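# Load tube rack into fume hood and close sash

## Task

Set the tube rack on the fume hood's work surface so that the whole rack lies past the orange tape line, standing upright with each tube seated all the way into a hole; then lower the sash until it is completely closed. The rack and tubes must never touch the floor, and the robot must not topple or be left tilted, or the task fails. The result must hold without the robot supporting anything, so release the gripper and move the robot away at the end.

## Robot and tools

ROBOT. TidyBot++: a mobile base 0.54 m long, 0.50 m wide and 0.38 m tall on four driven casters, carrying one seven-joint arm with a two-finger gripper. The shoulder sits 0.12 m ahead of the base centre and 0.68 m above the floor. Segments: upper arm 0.42 m, forearm 0.31 m, hand 0.31 m (wrist to the hand point). The arm begins folded, hand pointing down, reaching up to 0.08 m past the base front with the elbow up to 1.15 m high. A downward-pointing hand reaches at most about 0.94 m above the floor, and only near the base. Cameras: base_camera (644x364, on the base, about x 0.23, z 0.34 m, looking forward and down) and wrist_camera (fisheye, 644x476, looking along the hand). Calibration is given in OpenCV conventions and can be slightly off.

FRAMES. Base frame: origin on the floor below the base centre, x forward, y left, z up. hand_pose is in this frame and marks the point between the finger pads; its own z runs along the fingers and its y is the opening direction. Odometry is the base frame as it was at scene start; heading is positive leftward, -3.142 to 3.142, and wheel slip is counted as motion, so it drifts. base_tilt is in degrees, positive when leaning forward or right, with about 1 degree of fixed bias.

execute_actions. Argument "actions": a list holding one action or none (none just reports state and images). "cameras": list drawn from base_camera, wrist_camera, all; omitted, null or ["all"] gives every camera, [] gives none. An action may contain:
- "base": exactly one of translate_m (metres, forward positive, -2 to 2), strafe_m (metres, left positive, -2 to 2) or rotate_rad (radians, counter-clockwise from above positive, -6.3 to 6.3). These are offsets from where the base last reported itself, not poses.
- "joints": absolute targets by name, in radians: joint_1_rad (any angle; whole arm about vertical, positive is clockwise from above, opposite to rotate_rad), joint_2_rad (shoulder, -2.249 to 2.249), joint_3_rad (any angle), joint_4_rad (elbow, -2.579 to 2.579), joint_5_rad (any angle), joint_6_rad (wrist, -2.099 to 2.099), joint_7_rad (any angle; hand down, positive is counter-clockwise from above, at 1.57 fingers open to left and right), plus gripper_pos from 0 (open) to 1 (closed). Done-tolerance is ±0.039 for joints 1-4, ±0.056 for 5-7, ±0.03 for the gripper. Any-angle joints take the short way; send steps under half a turn to go further.
- "speeds": optional caps for this action only: translate_m and strafe_m 0.05 to 0.5 m/s, rotate_rad 0.1 to 1.57 rad/s (defaults are the maxima).
Base and joint motions start together. Any base move needing over 8.667 s is refused; no action runs past 15 s. Unknown keys or out-of-range numbers refuse the whole call. Anything left out of an action may still be driving toward its previous target.

ARM GEOMETRY. With joint_1_rad 0, joint_3_rad 3.14, joint_5_rad 0 (near the start), the arm moves in the base's x-z plane. Angles from vertical, forward positive: upper arm = j2, forearm = j2 - j4, hand = j2 - j4 - j6. Hand reach ahead of the shoulder is the sum of length x sin(angle); height above it is the sum of length x cos(angle). Joints move up to 1.39 rad/s (1.22 for joints 5-7). Finger gap is about 85 x (1 - gripper_pos) mm; closed fingertips extend about 20 mm beyond the hand point and squeeze with roughly 100 N.

RESULTS. base_status and joint_status per motion: "done"; "off_target" (stopped short, may still push; on the gripper it means something is held at the shown reading); "contact_stop" or "time_out" (target dropped, holding in place); "not_followed" with "joint command not followed" and "cause:" when a self-collision check withheld arm targets, which may be retried on later actions; "limit_stop_at_motor_heat" after overheating (resend the target). A blocked base may report "done" though short. on_its_own lists uncommanded motion. motor_effort gives percent of max, peak in brackets, with bias and noise. "ARM HIT" flags a hard hit on base or arm; MOTOR HOT warns from 60 °C; OVER-TEMPERATURE FAULT at 75 °C lets the arm sink. A torque fault (joints 1-4 limit 104.5 N m, 5-7 limit 51.3) freezes arm and gripper for 10 s. The "pictures" line names image order. Once a stop is reported, later motion calls in the same reply are skipped.

OTHER TOOLS. wait: "seconds" 0 to 10, robot keeps its last command. zoom_image: "camera" (base_camera or wrist_camera) and "region" [x0, y0, x1, y1] in pixels from the top-left of that camera's latest full image, at most 504x504. finished_scene: "scene" integer, ends the scene irreversibly once the goal holds.

ACCURACY. Friction and sag leave the hand a centimetre or more off; correct each joint by sending last command + (wanted - read). Under load never resend the read angle. Trust images over hand_pose. The robot keeps acting while you think.

AVOID. Dropping or hitting the rack or tubes, letting them reach the floor, hard shoves, driving while the arm is snagged on something high (tipping), pushing hard sideways with a raised hand, torque faults, and overheating motors by holding loads for long. Back away to free a caught arm.

Each tool is called after "Call:" in YAML: its name, and indented under it one key for each argument.

## Session

Call:
execute_actions:
  actions: []

Scene clock: 0.00 s.
base_odometry: x=+0.000 y=+0.000 heading=+0.000 (m, m, rad; odometry frame)
base_tilt: forward=-0.4 right=+0.0 (deg)
base_status: not commanded
joint_positions: joint_1_rad=-0.056 joint_2_rad=-0.328 joint_3_rad=+3.161 joint_4_rad=-2.510 joint_5_rad=+0.055 joint_6_rad=-0.875 joint_7_rad=+1.575 gripper_pos=+0.000
joint_status: not commanded
motor_effort: joint_1_rad=+1 joint_2_rad=-3 joint_3_rad=-1 joint_4_rad=+15 joint_5_rad=+0 joint_6_rad=+1 joint_7_rad=-1 (%)
hand_pose: x=+0.2680 y=-0.0057 z=+0.5899 quat_wxyz=(+0.018, +0.998, +0.037, +0.042) (m; base frame)
pictures: base_camera, wrist_camera
Images, in order (width x height): base_camera 644x364, wrist_camera 644x476.

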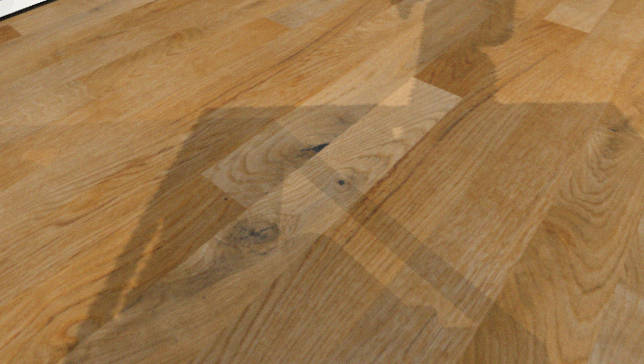

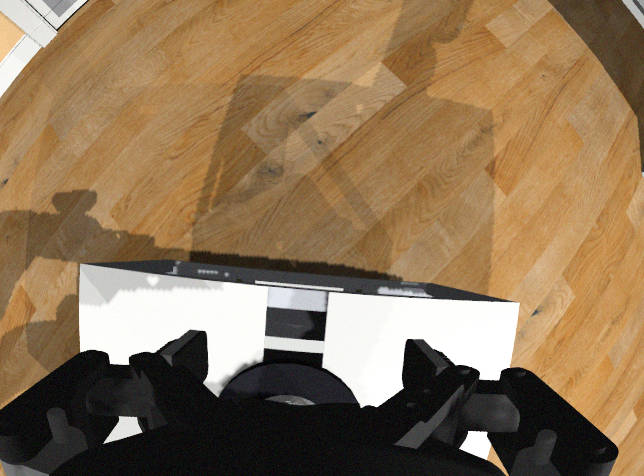

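Call:
execute_actions:
  actions:
    - {"joints":{"joint_6_rad":0.0,"joint_4_rad":-2.2,"joint_2_rad":-0.4}}
  cameras: ["wrist_camera"]

Scene clock: 1.60 s.
base_odometry: x=+0.000 y=+0.000 heading=+0.000 (m, m, rad; odometry frame)
base_tilt: forward=-0.4 right=+0.0 (deg)
base_status: not commanded
joint_positions: joint_1_rad=-0.056 joint_2_rad=-0.385 joint_3_rad=+3.161 joint_4_rad=-2.200 joint_5_rad=+0.055 joint_6_rad=-0.023 joint_7_rad=+1.575 gripper_pos=+0.000
joint_status: all done
motor_effort: joint_1_rad=+0(1) joint_2_rad=-9(9) joint_3_rad=-1(1) joint_4_rad=+23(23) joint_5_rad=+0(0) joint_6_rad=+8(8) joint_7_rad=-1(1) (%)
hand_pose: x=+0.5660 y=+0.0159 z=+0.9133 quat_wxyz=(+0.004, +0.794, +0.036, +0.606) (m; base frame)
pictures: wrist_camera
camera_calibration (this result's frames):
wrist_camera: T_world_to_cam=[[0.030918, -0.993847, 0.106355, -0.113792], [-0.308412, -0.110699, -0.94479, 1.08669], [0.95075, -0.00359001, -0.309937, -0.114565], [0, 0, 0, 1]] pos_world=[0.447588, 0.00679219, 1.00329]
Images, in order (width x height): wrist_camera 644x476.

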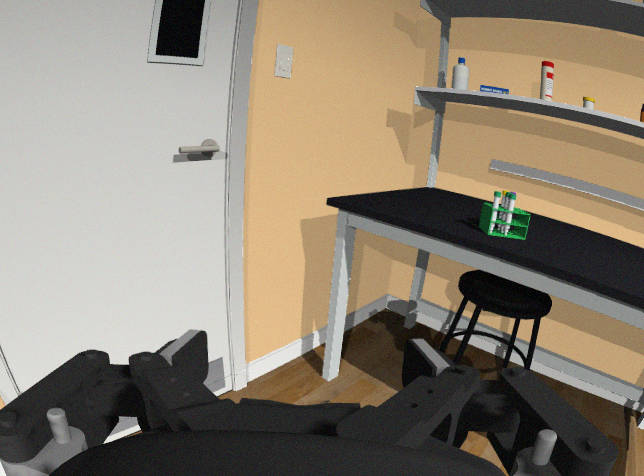

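Call:
zoom_image:
  camera: "wrist_camera"
  region: [440, 160, 580, 260]

Call:
execute_actions:
  actions:
    - {"joints":{"joint_1_rad":1.2}}
  cameras: ["wrist_camera"]

Call:
execute_actions:
  actions:
    - {"joints":{"joint_1_rad":2.6}}
  cameras: ["wrist_camera"]

Region (440, 160, 580, 260) of wrist_camera's 644x476 image, scaled by 3.600; it fills the top 360 rows of this view, and the rest is white.

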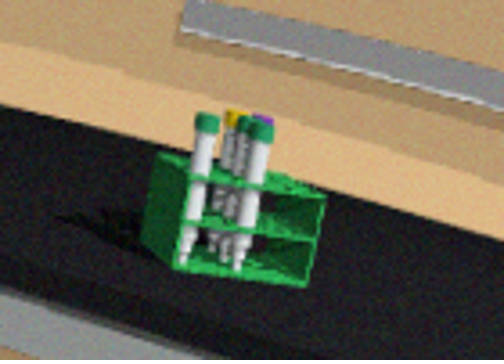

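Scene clock: 5.27 s.
base_odometry: x=+0.000 y=+0.000 heading=+0.000 (m, m, rad; odometry frame)
base_tilt: forward=-0.4 right=+0.0 (deg)
base_status: not commanded
joint_positions: joint_1_rad=+1.189 joint_2_rad=-0.385 joint_3_rad=+3.161 joint_4_rad=-2.200 joint_5_rad=+0.055 joint_6_rad=-0.023 joint_7_rad=+1.575 gripper_pos=+0.000
joint_status: all done
motor_effort: joint_1_rad=+0(0) joint_2_rad=-8(8) joint_3_rad=-1(0) joint_4_rad=+23(23) joint_5_rad=+0(0) joint_6_rad=+8(8) joint_7_rad=-1(1) (%)
hand_pose: x=+0.2773 y=-0.4184 z=+0.9133 quat_wxyz=(+0.357, +0.666, -0.434, +0.490) (m; base frame)
pictures: wrist_camera
camera_calibration (this result's frames):
wrist_camera: T_world_to_cam=[[-0.931535, -0.347751, 0.106355, 0.000739514], [-0.203688, 0.256677, -0.94479, 1.07423], [0.301253, -0.901768, -0.309937, -0.0372748], [0, 0, 0, 1]] pos_world=[0.230725, -0.309085, 1.00329]
Images, in order (width x height): wrist_camera 644x476.

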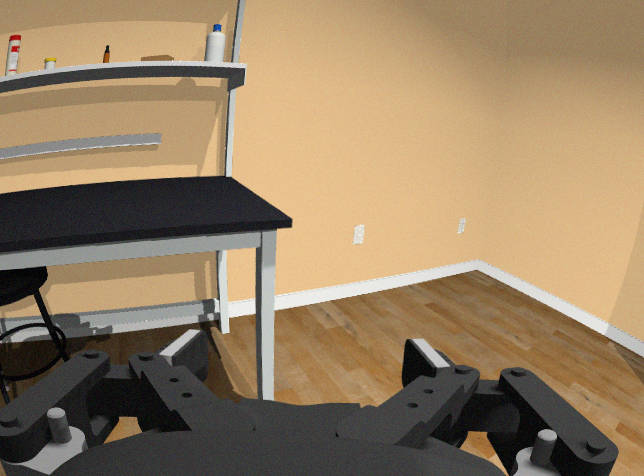

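Scene clock: 7.93 s.
base_odometry: x=+0.000 y=+0.000 heading=+0.000 (m, m, rad; odometry frame)
base_tilt: forward=-0.4 right=+0.0 (deg)
base_status: not commanded
joint_positions: joint_1_rad=+2.589 joint_2_rad=-0.385 joint_3_rad=+3.161 joint_4_rad=-2.200 joint_5_rad=+0.055 joint_6_rad=-0.023 joint_7_rad=+1.575 gripper_pos=+0.000
joint_status: all done
motor_effort: joint_1_rad=+1(0) joint_2_rad=-8(9) joint_3_rad=-1(1) joint_4_rad=+23(23) joint_5_rad=+0(0) joint_6_rad=+8(8) joint_7_rad=-1(2) (%)
hand_pose: x=-0.2664 y=-0.2270 z=+0.9133 quat_wxyz=(+0.589, +0.230, -0.761, +0.145) (m; base frame)
pictures: wrist_camera
camera_calibration (this result's frames):
wrist_camera: T_world_to_cam=[[-0.500943, 0.858921, 0.106355, -0.0505007], [0.218345, 0.244331, -0.94479, 1.024], [-0.837485, -0.450064, -0.309937, 0.098235], [0, 0, 0, 1]] pos_world=[-0.166613, -0.162608, 1.00329]
Images, in order (width x height): wrist_camera 644x476.

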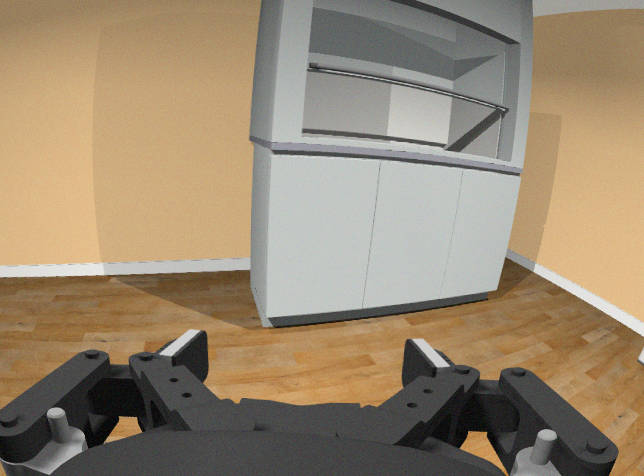

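Call:
zoom_image:
  camera: "wrist_camera"
  region: [240, 0, 540, 200]

Region (240, 0, 540, 200) of wrist_camera's 644x476 image, scaled by 1.680.

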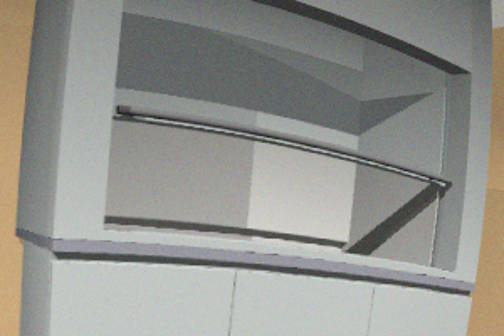

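Call:
execute_actions:
  actions:
    - {"base":{"rotate_rad":-0.678},"joints":{"joint_1_rad":0.0,"joint_3_rad":3.14,"joint_5_rad":0,"joint_2_rad":-0.3,"joint_4_rad":-1.9,"joint_6_rad":-0.5}}
  cameras: []

Call:
execute_actions:
  actions:
    - {"base":{"strafe_m":0.46}}
  cameras: []

Call:
execute_actions:
  actions:
    - {"base":{"translate_m":0.55}}

Scene clock: 12.10 s.
base_odometry: x=+0.000 y=+0.000 heading=-0.678 (m, m, rad; odometry frame)
base_tilt: forward=-0.4 right=+0.0 (deg)
base_status: done
joint_positions: joint_1_rad=+0.011 joint_2_rad=-0.322 joint_3_rad=+3.161 joint_4_rad=-1.914 joint_5_rad=+0.036 joint_6_rad=-0.463 joint_7_rad=+1.575 gripper_pos=+0.000
joint_status: all done
motor_effort: joint_1_rad=+1(1) joint_2_rad=-11(12) joint_3_rad=-1(2) joint_4_rad=+23(23) joint_5_rad=+1(0) joint_6_rad=+7(9) joint_7_rad=-1(1) (%)
hand_pose: x=+0.5755 y=-0.0186 z=+0.9292 quat_wxyz=(+0.021, +0.856, -0.003, +0.516) (m; base frame)
pictures: none
No camera images: the call's "cameras" was empty. Leave "cameras" out to get every camera's image.

Scene clock: 14.37 s.
base_odometry: x=+0.289 y=+0.358 heading=-0.678 (m, m, rad; odometry frame)
base_tilt: forward=-0.4 right=+0.0 (deg)
base_status: done
joint_positions: joint_1_rad=+0.008 joint_2_rad=-0.321 joint_3_rad=+3.155 joint_4_rad=-1.914 joint_5_rad=+0.035 joint_6_rad=-0.464 joint_7_rad=+1.575 gripper_pos=+0.000
joint_status: not commanded
motor_effort: joint_1_rad=+1(1) joint_2_rad=-11(11) joint_3_rad=-1(3) joint_4_rad=+23(23) joint_5_rad=+0(0) joint_6_rad=+7(8) joint_7_rad=-1(1) (%)
hand_pose: x=+0.5757 y=-0.0140 z=+0.9290 quat_wxyz=(+0.019, +0.856, +0.001, +0.516) (m; base frame)
pictures: none
No camera images: the call's "cameras" was empty. Leave "cameras" out to get every camera's image.

Scene clock: 16.83 s.
base_odometry: x=+0.717 y=+0.013 heading=-0.678 (m, m, rad; odometry frame)
base_tilt: forward=-0.4 right=+0.0 (deg)
base_status: done
joint_positions: joint_1_rad=+0.008 joint_2_rad=-0.306 joint_3_rad=+3.155 joint_4_rad=-1.910 joint_5_rad=+0.035 joint_6_rad=-0.467 joint_7_rad=+1.575 gripper_pos=+0.000
joint_status: not commanded
motor_effort: joint_1_rad=+1(0) joint_2_rad=-11(14) joint_3_rad=-1(0) joint_4_rad=+23(24) joint_5_rad=+1(1) joint_6_rad=+7(8) joint_7_rad=-1(2) (%)
hand_pose: x=+0.5797 y=-0.0140 z=+0.9235 quat_wxyz=(+0.019, +0.860, +0.001, +0.510) (m; base frame)
pictures: base_camera, wrist_camera
camera_calibration (this result's frames):
wrist_camera: T_world_to_cam=[[-0.0244005, -0.995282, 0.0939074, -0.101468], [-0.524498, -0.0672234, -0.848754, 1.13444], [0.851062, -0.0699642, -0.520383, 0.126699], [0, 0, 0, 1]] pos_world=[0.484707, -0.0158643, 1.03832]
Images, in order (width x height): base_camera 644x364, wrist_camera 644x476.

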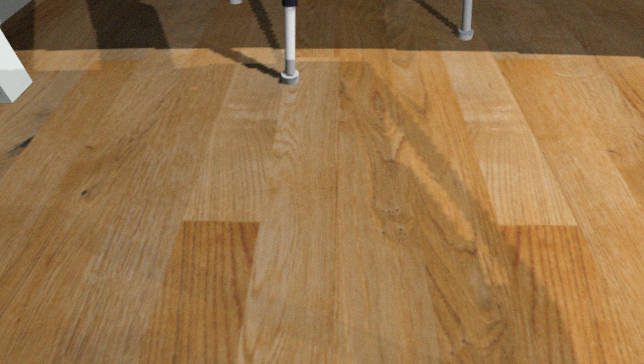

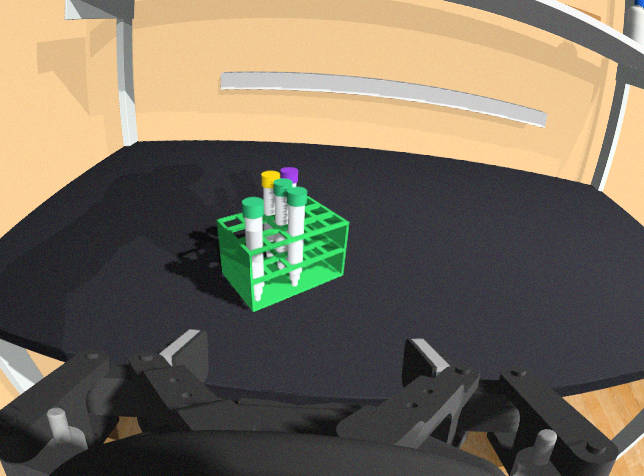

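Call:
zoom_image:
  camera: "wrist_camera"
  region: [195, 155, 375, 320]

Region (195, 155, 375, 320) of wrist_camera's 644x476 image, scaled by 2.800; it fills the top 462 rows of this view, and the rest is white.

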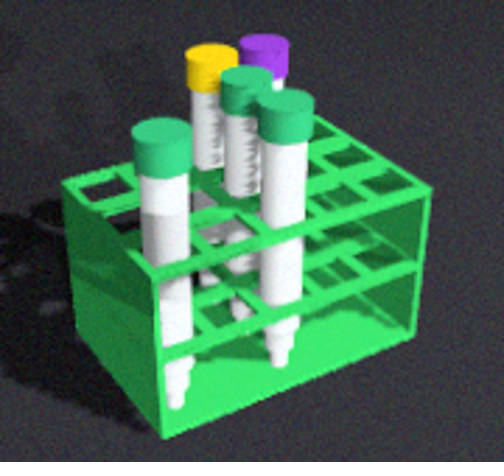

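Call:
execute_actions:
  actions:
    - {"base":{"rotate_rad":0.655},"joints":{"joint_3_rad":3.125,"joint_5_rad":-0.035,"joint_1_rad":-0.01}}
  cameras: []

Call:
execute_actions:
  actions:
    - {"base":{"translate_m":-0.27}}
  cameras: []

Call:
execute_actions:
  actions:
    - {"base":{"strafe_m":-0.57},"joints":{"joint_2_rad":0.1,"joint_4_rad":-2.1,"joint_6_rad":0.43,"gripper_pos":0.5}}

Scene clock: 20.23 s.
base_odometry: x=+0.717 y=+0.013 heading=-0.023 (m, m, rad; odometry frame)
base_tilt: forward=-0.4 right=+0.0 (deg)
base_status: done
joint_positions: joint_1_rad=-0.004 joint_2_rad=-0.306 joint_3_rad=+3.140 joint_4_rad=-1.910 joint_5_rad=-0.001 joint_6_rad=-0.467 joint_7_rad=+1.575 gripper_pos=+0.000
joint_status: all done
motor_effort: joint_1_rad=+1(1) joint_2_rad=-12(12) joint_3_rad=-1(2) joint_4_rad=+23(23) joint_5_rad=+0(0) joint_6_rad=+7(7) joint_7_rad=-1(1) (%)
hand_pose: x=+0.5797 y=+0.0041 z=+0.9234 quat_wxyz=(+0.000, +0.860, +0.004, +0.510) (m; base frame)
pictures: none
No camera images: the call's "cameras" was empty. Leave "cameras" out to get every camera's image.

Scene clock: 22.07 s.
base_odometry: x=+0.447 y=+0.019 heading=-0.023 (m, m, rad; odometry frame)
base_tilt: forward=-0.4 right=+0.0 (deg)
base_status: done
joint_positions: joint_1_rad=-0.004 joint_2_rad=-0.307 joint_3_rad=+3.140 joint_4_rad=-1.909 joint_5_rad=-0.001 joint_6_rad=-0.468 joint_7_rad=+1.575 gripper_pos=+0.000
joint_status: not commanded
motor_effort: joint_1_rad=+0(0) joint_2_rad=-11(16) joint_3_rad=-1(1) joint_4_rad=+23(24) joint_5_rad=+0(0) joint_6_rad=+7(8) joint_7_rad=-1(1) (%)
hand_pose: x=+0.5793 y=+0.0041 z=+0.9242 quat_wxyz=(+0.000, +0.860, +0.004, +0.511) (m; base frame)
pictures: none
No camera images: the call's "cameras" was empty. Leave "cameras" out to get every camera's image.

Scene clock: 24.57 s.
base_odometry: x=+0.434 y=-0.551 heading=-0.023 (m, m, rad; odometry frame)
base_tilt: forward=-0.4 right=+0.0 (deg)
base_status: done
joint_positions: joint_1_rad=-0.005 joint_2_rad=+0.093 joint_3_rad=+3.140 joint_4_rad=-2.090 joint_5_rad=-0.001 joint_6_rad=+0.397 joint_7_rad=+1.575 gripper_pos=+0.500
joint_status: all done
motor_effort: joint_1_rad=+0(1) joint_2_rad=-25(27) joint_3_rad=-1(2) joint_4_rad=+20(23) joint_5_rad=+0(1) joint_6_rad=+8(8) joint_7_rad=-1(1) (%)
hand_pose: x=+0.7195 y=+0.0049 z=+0.8534 quat_wxyz=(-0.001, +0.779, +0.004, +0.627) (m; base frame)
pictures: base_camera, wrist_camera
camera_calibration (this result's frames):
wrist_camera: T_world_to_cam=[[-0.016889, -0.998157, 0.0582839, -0.0475648], [-0.263155, -0.0517995, -0.963362, 1.05919], [0.964606, -0.0316079, -0.261795, -0.329986], [0, 0, 0, 1]] pos_world=[0.596235, -0.00304153, 0.936771]
Images, in order (width x height): base_camera 644x364, wrist_camera 644x476.

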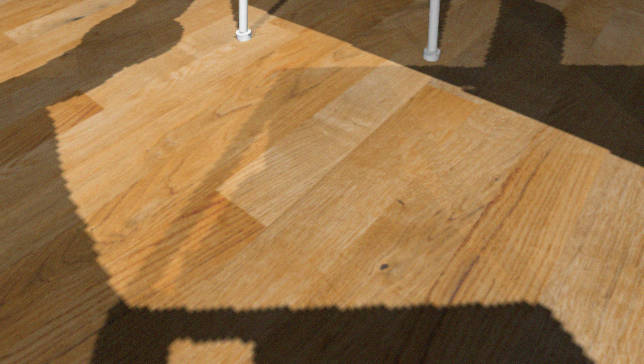

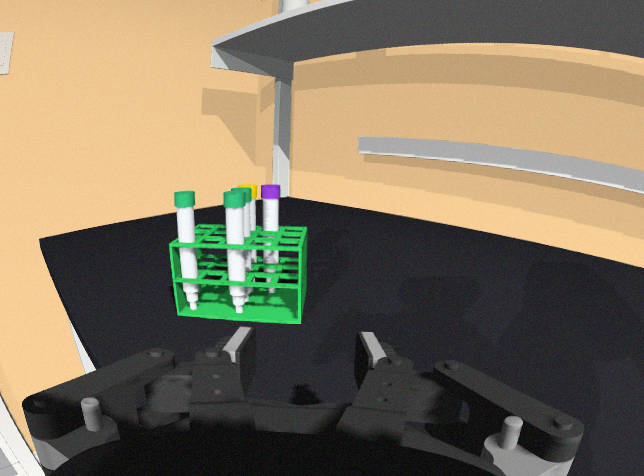

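Call:
execute_actions:
  actions:
    - {"base":{"translate_m":0.10},"joints":{"joint_2_rad":0.155,"joint_4_rad":-2.15,"joint_6_rad":0.575,"joint_1_rad":-0.025,"gripper_pos":0.6}}
  cameras: ["wrist_camera"]

Scene clock: 26.50 s.
base_odometry: x=+0.534 y=-0.553 heading=-0.023 (m, m, rad; odometry frame)
base_tilt: forward=-0.4 right=+0.0 (deg)
base_status: done
joint_positions: joint_1_rad=-0.012 joint_2_rad=+0.148 joint_3_rad=+3.140 joint_4_rad=-2.145 joint_5_rad=-0.001 joint_6_rad=+0.543 joint_7_rad=+1.575 gripper_pos=+0.600
joint_status: all done
motor_effort: joint_1_rad=+0(0) joint_2_rad=-24(28) joint_3_rad=-1(1) joint_4_rad=+19(21) joint_5_rad=+0(0) joint_6_rad=+8(9) joint_7_rad=-1(2) (%)
hand_pose: x=+0.7231 y=+0.0096 z=+0.8350 quat_wxyz=(-0.003, +0.767, +0.006, +0.641) (m; base frame)
pictures: wrist_camera
camera_calibration (this result's frames):
wrist_camera: T_world_to_cam=[[-0.0115008, -0.998285, 0.0574065, -0.0449949], [-0.226912, -0.053307, -0.972455, 1.02411], [0.973847, -0.0242103, -0.22591, -0.374873], [0, 0, 0, 1]] pos_world=[0.596935, 0.000598842, 0.913798]
Images, in order (width x height): wrist_camera 644x476.

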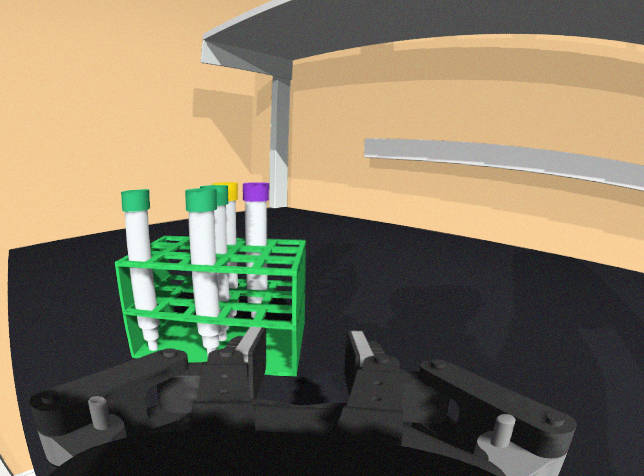

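Call:
execute_actions:
  actions:
    - {"base":{"translate_m":0.055},"speeds":{"translate_m":0.1},"joints":{"joint_1_rad":-0.035}}
  cameras: ["wrist_camera"]

Scene clock: 27.87 s.
base_odometry: x=+0.590 y=-0.555 heading=-0.023 (m, m, rad; odometry frame)
base_tilt: forward=-0.4 right=+0.0 (deg)
base_status: done
joint_positions: joint_1_rad=-0.023 joint_2_rad=+0.149 joint_3_rad=+3.140 joint_4_rad=-2.145 joint_5_rad=-0.001 joint_6_rad=+0.543 joint_7_rad=+1.575 gripper_pos=+0.600
joint_status: all done
motor_effort: joint_1_rad=+1(0) joint_2_rad=-26(28) joint_3_rad=-1(2) joint_4_rad=+19(20) joint_5_rad=+0(1) joint_6_rad=+8(9) joint_7_rad=-2(1) (%)
hand_pose: x=+0.7232 y=+0.0157 z=+0.8337 quat_wxyz=(-0.006, +0.768, +0.010, +0.640) (m; base frame)
pictures: wrist_camera
camera_calibration (this result's frames):
wrist_camera: T_world_to_cam=[[-0.00119742, -0.998347, 0.0574613, -0.0462648], [-0.228572, -0.055667, -0.971934, 1.02394], [0.973526, -0.0142979, -0.228128, -0.373132], [0, 0, 0, 1]] pos_world=[0.597242, 0.00547617, 0.912736]
Images, in order (width x height): wrist_camera 644x476.

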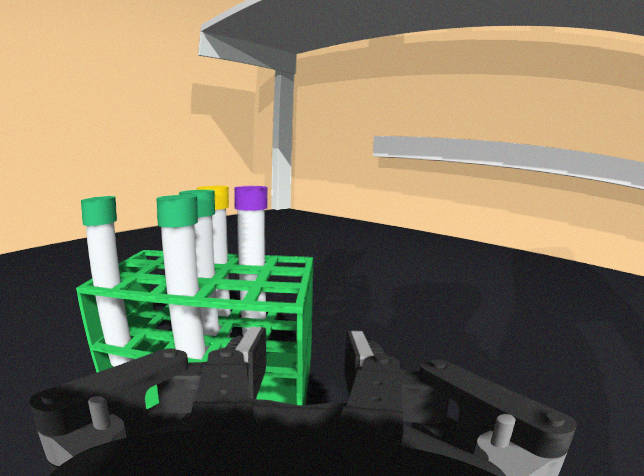

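Call:
execute_actions:
  actions:
    - {"base":{"translate_m":0.025},"speeds":{"translate_m":0.05}}
  cameras: ["wrist_camera"]

Scene clock: 28.97 s.
base_odometry: x=+0.615 y=-0.555 heading=-0.023 (m, m, rad; odometry frame)
base_tilt: forward=-0.3 right=+0.0 (deg)
base_status: done
joint_positions: joint_1_rad=-0.023 joint_2_rad=+0.150 joint_3_rad=+3.140 joint_4_rad=-2.145 joint_5_rad=-0.001 joint_6_rad=+0.543 joint_7_rad=+1.575 gripper_pos=+0.600
joint_status: not commanded
motor_effort: joint_1_rad=+0(0) joint_2_rad=-25(29) joint_3_rad=-1(2) joint_4_rad=+20(20) joint_5_rad=+0(0) joint_6_rad=+8(9) joint_7_rad=-1(2) (%)
hand_pose: x=+0.7232 y=+0.0157 z=+0.8334 quat_wxyz=(-0.006, +0.768, +0.010, +0.640) (m; base frame)
pictures: wrist_camera
camera_calibration (this result's frames):
wrist_camera: T_world_to_cam=[[-0.00116487, -0.998346, 0.0574726, -0.0462775], [-0.229021, -0.0556787, -0.971828, 1.02391], [0.973421, -0.0142945, -0.228577, -0.372774], [0, 0, 0, 1]] pos_world=[0.59731, 0.00548053, 0.912519]
Images, in order (width x height): wrist_camera 644x476.

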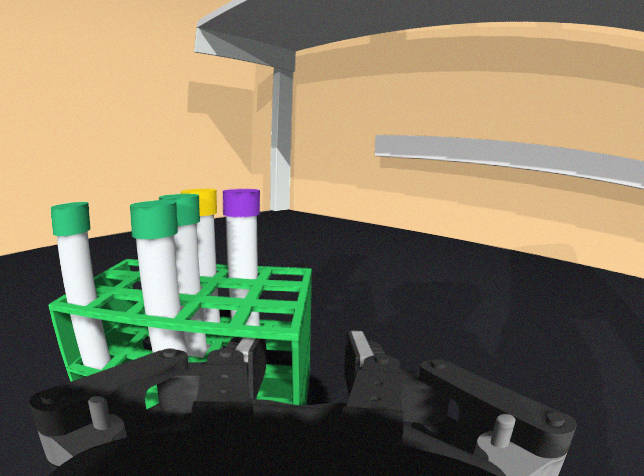

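Finger is under the top shelf. Further in.

Call:
execute_actions:
  actions:
    - {"base":{"translate_m":0.022},"speeds":{"translate_m":0.05}}
  cameras: ["wrist_camera"]

Scene clock: 29.90 s.
base_odometry: x=+0.637 y=-0.556 heading=-0.023 (m, m, rad; odometry frame)
base_tilt: forward=-0.4 right=+0.0 (deg)
base_status: done
joint_positions: joint_1_rad=-0.023 joint_2_rad=+0.150 joint_3_rad=+3.140 joint_4_rad=-2.145 joint_5_rad=-0.001 joint_6_rad=+0.543 joint_7_rad=+1.575 gripper_pos=+0.600
joint_status: not commanded
motor_effort: joint_1_rad=+0(1) joint_2_rad=-26(28) joint_3_rad=-1(2) joint_4_rad=+19(20) joint_5_rad=+0(0) joint_6_rad=+8(9) joint_7_rad=-1(1) (%)
hand_pose: x=+0.7232 y=+0.0157 z=+0.8331 quat_wxyz=(-0.006, +0.768, +0.010, +0.640) (m; base frame)
pictures: wrist_camera
camera_calibration (this result's frames):
wrist_camera: T_world_to_cam=[[-0.00113878, -0.998346, 0.0574835, -0.0462895], [-0.229463, -0.0556889, -0.971723, 1.02389], [0.973317, -0.0142969, -0.22902, -0.372418], [0, 0, 0, 1]] pos_world=[0.597373, 0.0054819, 0.912307]
Images, in order (width x height): wrist_camera 644x476.

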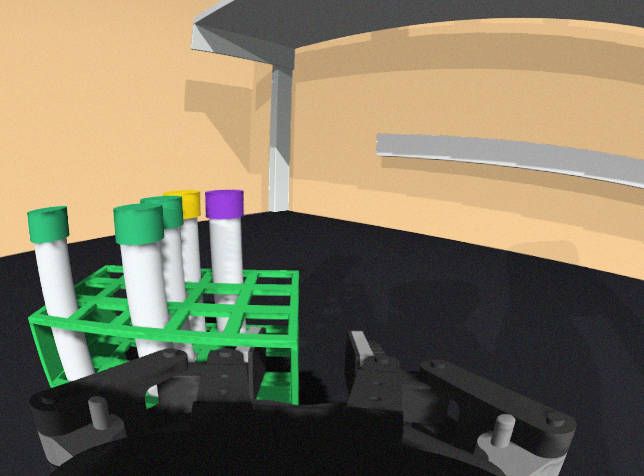

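Call:
execute_actions:
  actions:
    - {"joints":{"gripper_pos":1.0}}
  cameras: ["wrist_camera"]

Scene clock: 30.73 s.
base_odometry: x=+0.637 y=-0.556 heading=-0.023 (m, m, rad; odometry frame)
base_tilt: forward=-0.4 right=+0.0 (deg)
base_status: not commanded
joint_positions: joint_1_rad=-0.023 joint_2_rad=+0.150 joint_3_rad=+3.140 joint_4_rad=-2.145 joint_5_rad=-0.001 joint_6_rad=+0.543 joint_7_rad=+1.575 gripper_pos=+0.983
joint_status: all done
motor_effort: joint_1_rad=+1(1) joint_2_rad=-25(26) joint_3_rad=-2(2) joint_4_rad=+19(19) joint_5_rad=+0(0) joint_6_rad=+8(8) joint_7_rad=-2(1) (%)
hand_pose: x=+0.7232 y=+0.0158 z=+0.8332 quat_wxyz=(-0.007, +0.768, +0.010, +0.640) (m; base frame)
pictures: wrist_camera
camera_calibration (this result's frames):
wrist_camera: T_world_to_cam=[[-0.00103505, -0.998351, 0.0573871, -0.0461891], [-0.229318, -0.0556209, -0.971761, 1.02386], [0.973351, -0.0141657, -0.228883, -0.372552], [0, 0, 0, 1]] pos_world=[0.597367, 0.00555787, 0.912331]
Images, in order (width x height): wrist_camera 644x476.

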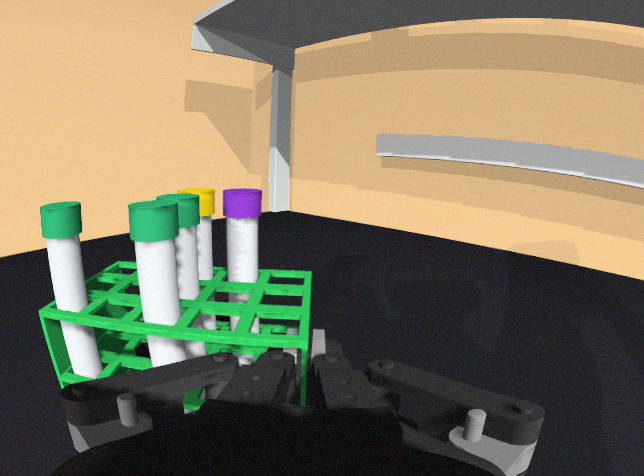

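Call:
execute_actions:
  actions:
    - {"joints":{"joint_4_rad":-2.05,"joint_6_rad":0.43}}
  cameras: ["wrist_camera"]

Scene clock: 31.77 s.
base_odometry: x=+0.637 y=-0.556 heading=-0.023 (m, m, rad; odometry frame)
base_tilt: forward=-0.4 right=+0.0 (deg)
base_status: not commanded
joint_positions: joint_1_rad=-0.023 joint_2_rad=+0.151 joint_3_rad=+3.140 joint_4_rad=-2.062 joint_5_rad=-0.001 joint_6_rad=+0.458 joint_7_rad=+1.575 gripper_pos=+0.983
joint_status: all done
motor_effort: joint_1_rad=+1(0) joint_2_rad=-28(28) joint_3_rad=-1(1) joint_4_rad=+21(21) joint_5_rad=+0(0) joint_6_rad=+9(10) joint_7_rad=-2(1) (%)
hand_pose: x=+0.7399 y=+0.0162 z=+0.8529 quat_wxyz=(-0.007, +0.769, +0.010, +0.639) (m; base frame)
pictures: wrist_camera
camera_calibration (this result's frames):
wrist_camera: T_world_to_cam=[[-0.000862105, -0.998354, 0.0573516, -0.04697], [-0.230752, -0.0556052, -0.971423, 1.04763], [0.973012, -0.0140714, -0.230324, -0.38276], [0, 0, 0, 1]] pos_world=[0.614133, 0.00597517, 0.932228]
Images, in order (width x height): wrist_camera 644x476.

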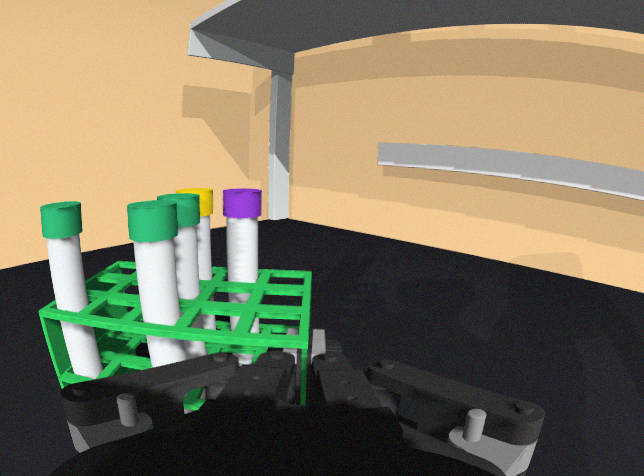

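Call:
execute_actions:
  actions:
    - {"base":{"translate_m":-0.3},"speeds":{"translate_m":0.25},"joints":{"joint_4_rad":-1.7,"joint_6_rad":0.07}}
  cameras: []

Call:
execute_actions:
  actions:
    - {"base":{"translate_m":-0.3},"speeds":{"translate_m":0.25},"joints":{"joint_2_rad":0.10,"joint_4_rad":-1.345,"joint_6_rad":-0.32}}
  cameras: ["wrist_camera"]

Scene clock: 34.03 s.
base_odometry: x=+0.337 y=-0.549 heading=-0.023 (m, m, rad; odometry frame)
base_tilt: forward=-0.4 right=+0.0 (deg)
base_status: done
joint_positions: joint_1_rad=-0.026 joint_2_rad=+0.156 joint_3_rad=+3.140 joint_4_rad=-1.716 joint_5_rad=-0.001 joint_6_rad=+0.097 joint_7_rad=+1.575 gripper_pos=+0.983
joint_status: all done
motor_effort: joint_1_rad=+1(2) joint_2_rad=-31(33) joint_3_rad=-1(3) joint_4_rad=+24(25) joint_5_rad=+0(0) joint_6_rad=+9(10) joint_7_rad=-2(1) (%)
hand_pose: x=+0.7892 y=+0.0194 z=+0.9407 quat_wxyz=(-0.008, +0.776, +0.012, +0.631) (m; base frame)
pictures: none
No camera images: the call's "cameras" was empty. Leave "cameras" out to get every camera's image.

Scene clock: 36.10 s.
base_odometry: x=+0.037 y=-0.542 heading=-0.023 (m, m, rad; odometry frame)
base_tilt: forward=-0.4 right=+0.0 (deg)
base_status: done
joint_positions: joint_1_rad=-0.026 joint_2_rad=+0.116 joint_3_rad=+3.140 joint_4_rad=-1.358 joint_5_rad=-0.001 joint_6_rad=-0.293 joint_7_rad=+1.575 gripper_pos=+0.983
joint_status: all done
motor_effort: joint_1_rad=+0(0) joint_2_rad=-30(35) joint_3_rad=-1(2) joint_4_rad=+25(26) joint_5_rad=+0(0) joint_6_rad=+9(9) joint_7_rad=-1(1) (%)
hand_pose: x=+0.7854 y=+0.0195 z=+1.0698 quat_wxyz=(-0.008, +0.773, +0.012, +0.635) (m; base frame)
pictures: wrist_camera
camera_calibration (this result's frames):
wrist_camera: T_world_to_cam=[[0.0036054, -0.998342, 0.0574465, -0.0597388], [-0.242681, -0.056603, -0.968453, 1.27529], [0.9701, -0.0104495, -0.242482, -0.361811], [0, 0, 0, 1]] pos_world=[0.660696, 0.00876472, 1.15076]
Images, in order (width x height): wrist_camera 644x476.

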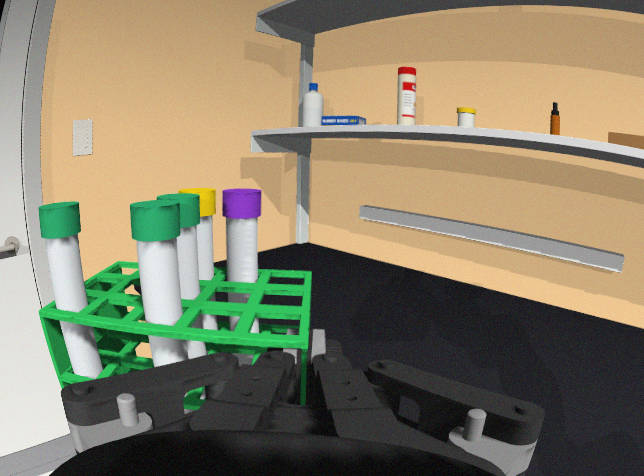

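Call:
execute_actions:
  actions:
    - {"base":{"rotate_rad":-2.226},"speeds":{"rotate_rad":0.6}}
  cameras: ["wrist_camera"]

Call:
execute_actions:
  actions:
    - {"base":{"strafe_m":-1.6},"speeds":{"strafe_m":0.35}}

Scene clock: 40.87 s.
base_odometry: x=+0.037 y=-0.542 heading=-2.249 (m, m, rad; odometry frame)
base_tilt: forward=-0.4 right=+0.0 (deg)
base_status: done
joint_positions: joint_1_rad=-0.031 joint_2_rad=+0.116 joint_3_rad=+3.135 joint_4_rad=-1.358 joint_5_rad=-0.001 joint_6_rad=-0.293 joint_7_rad=+1.575 gripper_pos=+0.983
joint_status: not commanded
motor_effort: joint_1_rad=+1(3) joint_2_rad=-31(32) joint_3_rad=-1(5) joint_4_rad=+25(25) joint_5_rad=+0(1) joint_6_rad=+9(9) joint_7_rad=-1(2) (%)
hand_pose: x=+0.7851 y=+0.0263 z=+1.0698 quat_wxyz=(-0.011, +0.773, +0.016, +0.634) (m; base frame)
pictures: wrist_camera
camera_calibration (this result's frames):
wrist_camera: T_world_to_cam=[[0.0142242, -0.998281, 0.0568504, -0.0605995], [-0.242145, -0.0586028, -0.968469, 1.27524], [0.970136, 0.0000096821, -0.242562, -0.361668], [0, 0, 0, 1]] pos_world=[0.660522, 0.014241, 1.15075]
Images, in order (width x height): wrist_camera 644x476.

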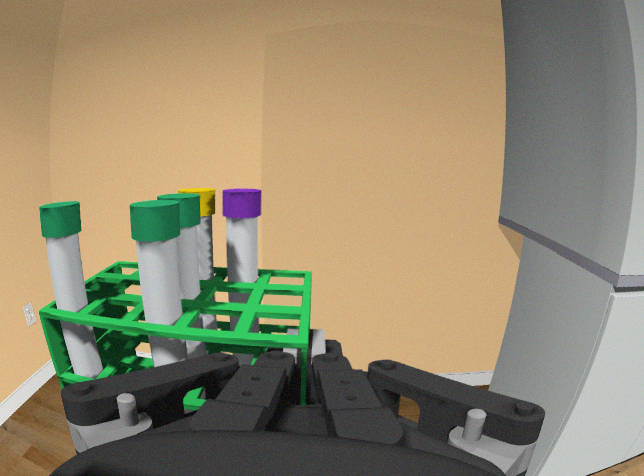

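Scene clock: 46.50 s.
base_odometry: x=-1.208 y=+0.463 heading=-2.250 (m, m, rad; odometry frame)
base_tilt: forward=-0.3 right=+0.0 (deg)
base_status: done
joint_positions: joint_1_rad=-0.033 joint_2_rad=+0.116 joint_3_rad=+3.135 joint_4_rad=-1.358 joint_5_rad=-0.001 joint_6_rad=-0.293 joint_7_rad=+1.575 gripper_pos=+0.983
joint_status: not commanded
motor_effort: joint_1_rad=+0(3) joint_2_rad=-29(32) joint_3_rad=-1(4) joint_4_rad=+25(25) joint_5_rad=+0(1) joint_6_rad=+9(9) joint_7_rad=-1(1) (%)
hand_pose: x=+0.7850 y=+0.0277 z=+1.0698 quat_wxyz=(-0.012, +0.773, +0.016, +0.634) (m; base frame)
pictures: base_camera, wrist_camera
camera_calibration (this result's frames):
wrist_camera: T_world_to_cam=[[0.0162283, -0.998251, 0.056849, -0.0608372], [-0.242026, -0.0590875, -0.968469, 1.27523], [0.970134, 0.00195763, -0.242562, -0.361668], [0, 0, 0, 1]] pos_world=[0.660492, 0.0153274, 1.15075]
Images, in order (width x height): base_camera 644x364, wrist_camera 644x476.

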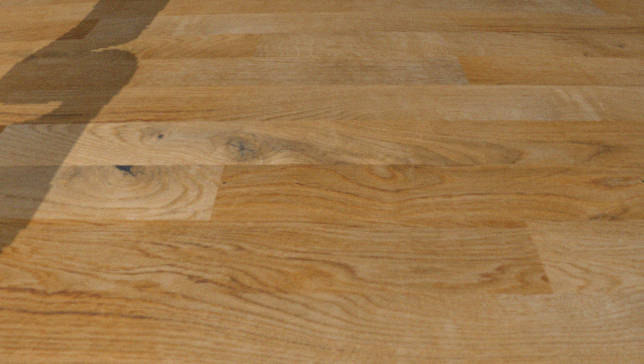

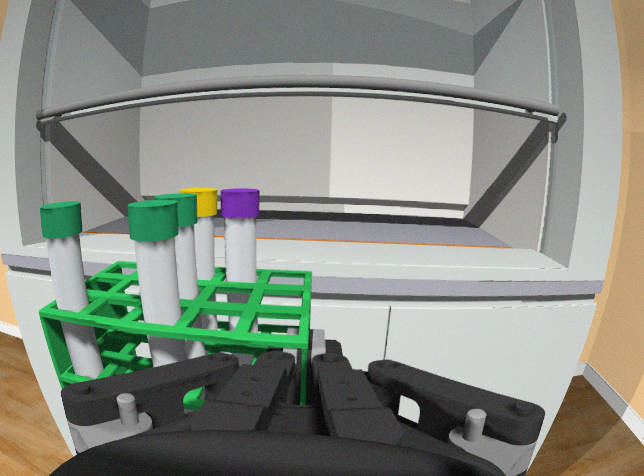

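Call:
zoom_image:
  camera: "wrist_camera"
  region: [320, 60, 620, 330]

Call:
execute_actions:
  actions:
    - {"base":{"translate_m":0.35},"speeds":{"translate_m":0.25}}

Region (320, 60, 620, 330) of wrist_camera's 644x476 image, scaled by 1.680; it fills the top 454 rows of this view, and the rest is white.

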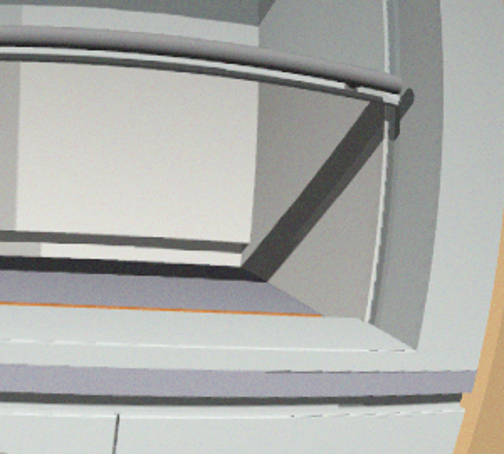

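Scene clock: 48.93 s.
base_odometry: x=-1.428 y=+0.190 heading=-2.250 (m, m, rad; odometry frame)
base_tilt: forward=-0.4 right=+0.0 (deg)
base_status: done
joint_positions: joint_1_rad=-0.033 joint_2_rad=+0.113 joint_3_rad=+3.135 joint_4_rad=-1.358 joint_5_rad=-0.001 joint_6_rad=-0.295 joint_7_rad=+1.575 gripper_pos=+0.983
joint_status: not commanded
motor_effort: joint_1_rad=+1(0) joint_2_rad=-31(34) joint_3_rad=-1(1) joint_4_rad=+25(26) joint_5_rad=+0(0) joint_6_rad=+9(10) joint_7_rad=-1(1) (%)
hand_pose: x=+0.7840 y=+0.0276 z=+1.0711 quat_wxyz=(-0.012, +0.772, +0.016, +0.635) (m; base frame)
pictures: base_camera, wrist_camera
camera_calibration (this result's frames):
wrist_camera: T_world_to_cam=[[0.0161649, -0.998253, 0.0568386, -0.0608661], [-0.240895, -0.0590598, -0.968753, 1.27563], [0.970417, 0.00196766, -0.241428, -0.361781], [0, 0, 0, 1]] pos_world=[0.659354, 0.0152906, 1.15189]
Images, in order (width x height): base_camera 644x364, wrist_camera 644x476.

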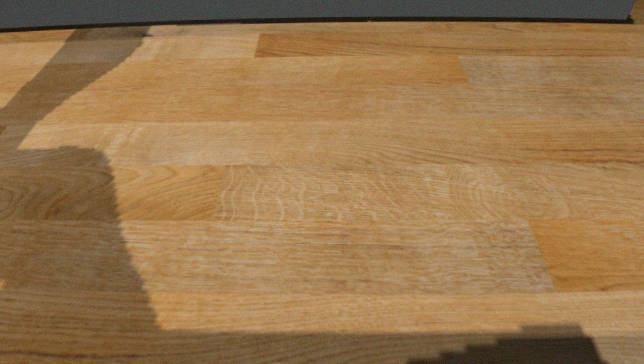

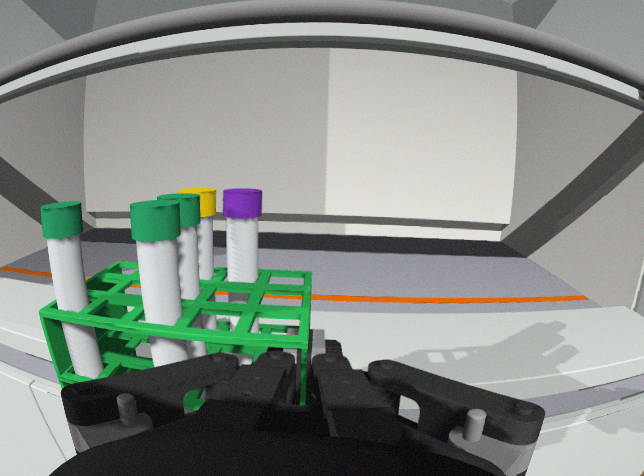

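Call:
execute_actions:
  actions:
    - {"base":{"translate_m":0.25},"speeds":{"translate_m":0.2}}

Scene clock: 51.17 s.
base_odometry: x=-1.586 y=-0.004 heading=-2.250 (m, m, rad; odometry frame)
base_tilt: forward=-0.4 right=+0.0 (deg)
base_status: done
joint_positions: joint_1_rad=-0.033 joint_2_rad=+0.111 joint_3_rad=+3.135 joint_4_rad=-1.358 joint_5_rad=-0.001 joint_6_rad=-0.295 joint_7_rad=+1.575 gripper_pos=+0.983
joint_status: not commanded
motor_effort: joint_1_rad=+1(0) joint_2_rad=-31(34) joint_3_rad=-2(1) joint_4_rad=+25(26) joint_5_rad=+0(1) joint_6_rad=+9(10) joint_7_rad=-1(1) (%)
hand_pose: x=+0.7830 y=+0.0276 z=+1.0725 quat_wxyz=(-0.012, +0.772, +0.016, +0.636) (m; base frame)
pictures: base_camera, wrist_camera
camera_calibration (this result's frames):
wrist_camera: T_world_to_cam=[[0.0160596, -0.998256, 0.0568108, -0.0608524], [-0.239077, -0.0590038, -0.969206, 1.27586], [0.970868, 0.00198287, -0.239608, -0.362791], [0, 0, 0, 1]] pos_world=[0.658229, 0.0152538, 1.1531]
Images, in order (width x height): base_camera 644x364, wrist_camera 644x476.

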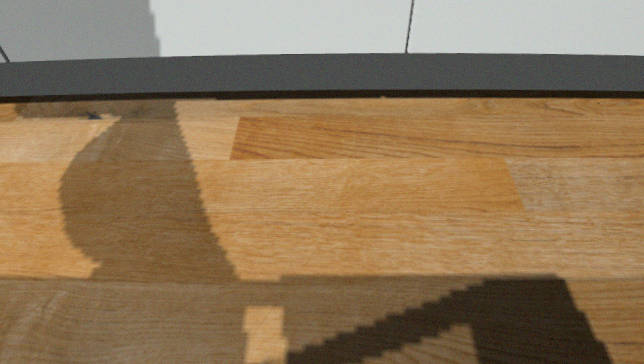

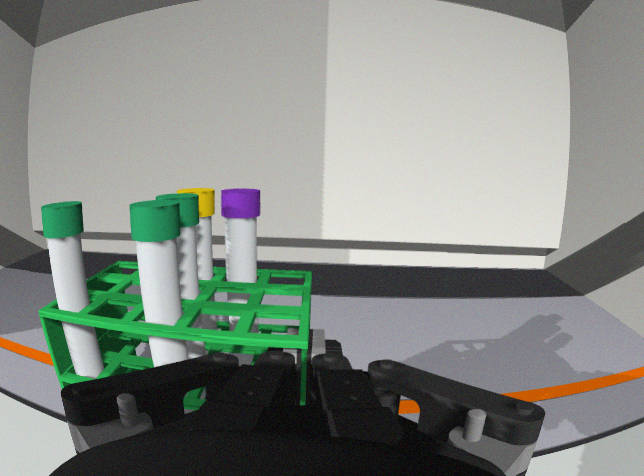

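Call:
execute_actions:
  actions:
    - {"base":{"translate_m":0.32},"speeds":{"translate_m":0.2}}

Scene clock: 53.93 s.
base_odometry: x=-1.787 y=-0.253 heading=-2.250 (m, m, rad; odometry frame)
base_tilt: forward=-0.4 right=+0.0 (deg)
base_status: done
joint_positions: joint_1_rad=-0.033 joint_2_rad=+0.110 joint_3_rad=+3.135 joint_4_rad=-1.358 joint_5_rad=-0.001 joint_6_rad=-0.296 joint_7_rad=+1.575 gripper_pos=+0.983
joint_status: not commanded
motor_effort: joint_1_rad=+0(1) joint_2_rad=-31(34) joint_3_rad=-1(2) joint_4_rad=+25(26) joint_5_rad=+0(0) joint_6_rad=+9(10) joint_7_rad=-1(1) (%)
hand_pose: x=+0.7826 y=+0.0276 z=+1.0731 quat_wxyz=(-0.012, +0.772, +0.016, +0.636) (m; base frame)
pictures: base_camera, wrist_camera
camera_calibration (this result's frames):
wrist_camera: T_world_to_cam=[[0.0160347, -0.998256, 0.0568069, -0.060865], [-0.238636, -0.0589931, -0.969316, 1.27602], [0.970977, 0.00198657, -0.239166, -0.362809], [0, 0, 0, 1]] pos_world=[0.65776, 0.0152385, 1.15356]
Images, in order (width x height): base_camera 644x364, wrist_camera 644x476.

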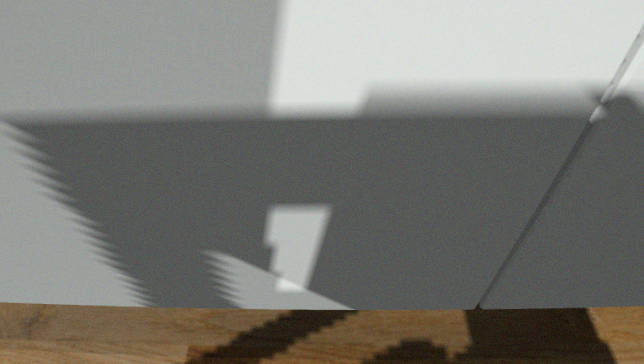

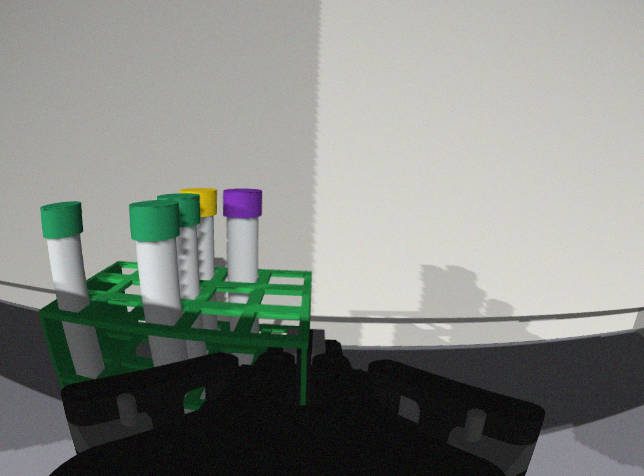

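Call:
execute_actions:
  actions:
    - {"joints":{"joint_2_rad":0.12,"joint_4_rad":-1.56,"joint_6_rad":-0.035}}
  cameras: ["wrist_camera"]

Scene clock: 55.30 s.
base_odometry: x=-1.787 y=-0.253 heading=-2.250 (m, m, rad; odometry frame)
base_tilt: forward=-0.4 right=+0.0 (deg)
base_status: not commanded
joint_positions: joint_1_rad=-0.033 joint_2_rad=+0.116 joint_3_rad=+3.135 joint_4_rad=-1.561 joint_5_rad=-0.001 joint_6_rad=-0.078 joint_7_rad=+1.575 gripper_pos=+0.983
joint_status: all done
motor_effort: joint_1_rad=+1(0) joint_2_rad=-30(32) joint_3_rad=-1(2) joint_4_rad=+25(25) joint_5_rad=+0(0) joint_6_rad=+9(9) joint_7_rad=-2(2) (%)
hand_pose: x=+0.7858 y=+0.0277 z=+1.0091 quat_wxyz=(-0.012, +0.769, +0.016, +0.639) (m; base frame)
pictures: wrist_camera
camera_calibration (this result's frames):
wrist_camera: T_world_to_cam=[[0.0152954, -0.998281, 0.0565763, -0.0564044], [-0.2312, -0.0585805, -0.971141, 1.21082], [0.972786, 0.0017736, -0.231699, -0.390141], [0, 0, 0, 1]] pos_world=[0.660328, 0.015315, 1.08867]
Images, in order (width x height): wrist_camera 644x476.

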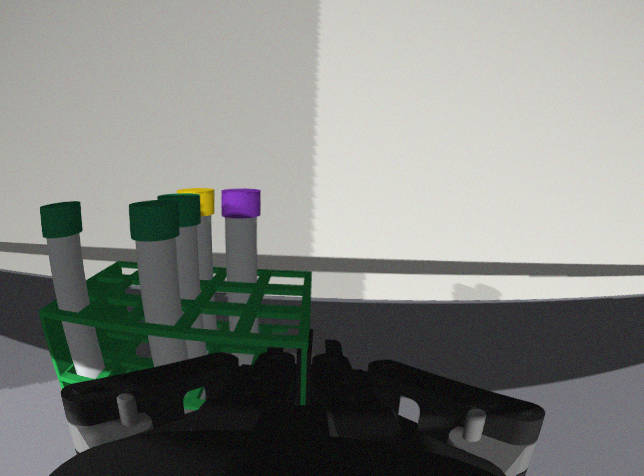

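Call:
execute_actions:
  actions:
    - {"joints":{"joint_4_rad":-1.605,"joint_6_rad":0.015}}
  cameras: ["wrist_camera"]

Scene clock: 57.47 s.
base_odometry: x=-1.787 y=-0.253 heading=-2.250 (m, m, rad; odometry frame)
base_tilt: forward=-0.4 right=+0.0 (deg)
base_status: not commanded
joint_positions: joint_1_rad=-0.033 joint_2_rad=+0.117 joint_3_rad=+3.135 joint_4_rad=-1.605 joint_5_rad=-0.001 joint_6_rad=-0.028 joint_7_rad=+1.575 gripper_pos=+0.983
joint_status: all done
motor_effort: joint_1_rad=+0(1) joint_2_rad=-30(32) joint_3_rad=-1(2) joint_4_rad=+25(26) joint_5_rad=+0(0) joint_6_rad=+9(10) joint_7_rad=-1(1) (%)
hand_pose: x=+0.7847 y=+0.0276 z=+0.9967 quat_wxyz=(-0.012, +0.767, +0.016, +0.641) (m; base frame)
pictures: wrist_camera
camera_calibration (this result's frames):
wrist_camera: T_world_to_cam=[[0.0149298, -0.998294, 0.0564498, -0.0553268], [-0.226154, -0.0583645, -0.972342, 1.19571], [0.973977, 0.00175054, -0.226639, -0.397956], [0, 0, 0, 1]] pos_world=[0.658839, 0.015251, 1.07556]
Images, in order (width x height): wrist_camera 644x476.

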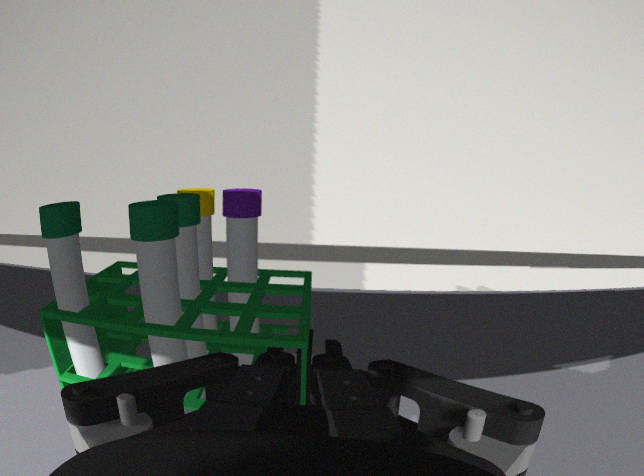

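Call:
execute_actions:
  actions:
    - {"joints":{"joint_4_rad":-1.645,"joint_6_rad":0.05}}
  cameras: []

Scene clock: 59.30 s.
base_odometry: x=-1.787 y=-0.253 heading=-2.250 (m, m, rad; odometry frame)
base_tilt: forward=-0.3 right=+0.0 (deg)
base_status: not commanded
joint_positions: joint_1_rad=-0.033 joint_2_rad=+0.117 joint_3_rad=+3.135 joint_4_rad=-1.629 joint_5_rad=-0.001 joint_6_rad=+0.019 joint_7_rad=+1.575 gripper_pos=+0.983
joint_status: all done
motor_effort: joint_1_rad=+1(1) joint_2_rad=-27(31) joint_3_rad=-2(1) joint_4_rad=+22(25) joint_5_rad=+0(1) joint_6_rad=+8(8) joint_7_rad=-2(2) (%)
hand_pose: x=+0.7843 y=+0.0276 z=+0.9964 quat_wxyz=(-0.012, +0.760, +0.016, +0.650) (m; base frame)
pictures: none
No camera images: the call's "cameras" was empty. Leave "cameras" out to get every camera's image.

Call:
execute_actions:
  actions:
    - {"joints":{"joint_4_rad":-1.60,"joint_6_rad":-0.04}}
  cameras: []

Call:
execute_actions:
  actions:
    - {"joints":{"gripper_pos":0.75}}
  cameras: ["wrist_camera"]

Scene clock: 60.90 s.
base_odometry: x=-1.787 y=-0.253 heading=-2.250 (m, m, rad; odometry frame)
base_tilt: forward=-0.4 right=+0.0 (deg)
base_status: not commanded
joint_positions: joint_1_rad=-0.033 joint_2_rad=+0.118 joint_3_rad=+3.135 joint_4_rad=-1.614 joint_5_rad=-0.001 joint_6_rad=-0.010 joint_7_rad=+1.575 gripper_pos=+0.983
joint_status: all done
motor_effort: joint_1_rad=+1(1) joint_2_rad=-29(30) joint_3_rad=-1(1) joint_4_rad=+24(26) joint_5_rad=+0(1) joint_6_rad=+9(10) joint_7_rad=-2(1) (%)
hand_pose: x=+0.7849 y=+0.0276 z=+0.9965 quat_wxyz=(-0.012, +0.765, +0.016, +0.644) (m; base frame)
pictures: none
No camera images: the call's "cameras" was empty. Leave "cameras" out to get every camera's image.

Scene clock: 61.57 s.
base_odometry: x=-1.787 y=-0.253 heading=-2.250 (m, m, rad; odometry frame)
base_tilt: forward=-0.4 right=+0.0 (deg)
base_status: not commanded
joint_positions: joint_1_rad=-0.033 joint_2_rad=+0.118 joint_3_rad=+3.135 joint_4_rad=-1.613 joint_5_rad=-0.001 joint_6_rad=-0.010 joint_7_rad=+1.575 gripper_pos=+0.750
joint_status: all done
motor_effort: joint_1_rad=+1(0) joint_2_rad=-29(29) joint_3_rad=-1(2) joint_4_rad=+24(24) joint_5_rad=+0(0) joint_6_rad=+9(9) joint_7_rad=-1(2) (%)
hand_pose: x=+0.7849 y=+0.0276 z=+0.9968 quat_wxyz=(-0.012, +0.764, +0.016, +0.644) (m; base frame)
pictures: wrist_camera
camera_calibration (this result's frames):
wrist_camera: T_world_to_cam=[[0.0143719, -0.998315, 0.0562165, -0.0546662], [-0.217064, -0.0579965, -0.974433, 1.19083], [0.976052, 0.00180184, -0.217532, -0.408862], [0, 0, 0, 1]] pos_world=[0.658343, 0.0152267, 1.07452]
Images, in order (width x height): wrist_camera 644x476.

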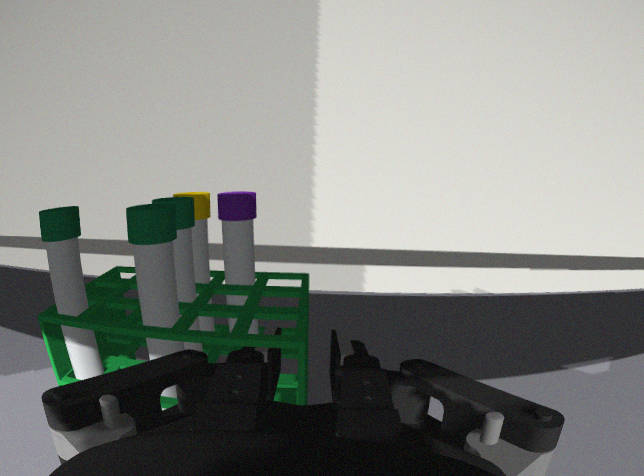

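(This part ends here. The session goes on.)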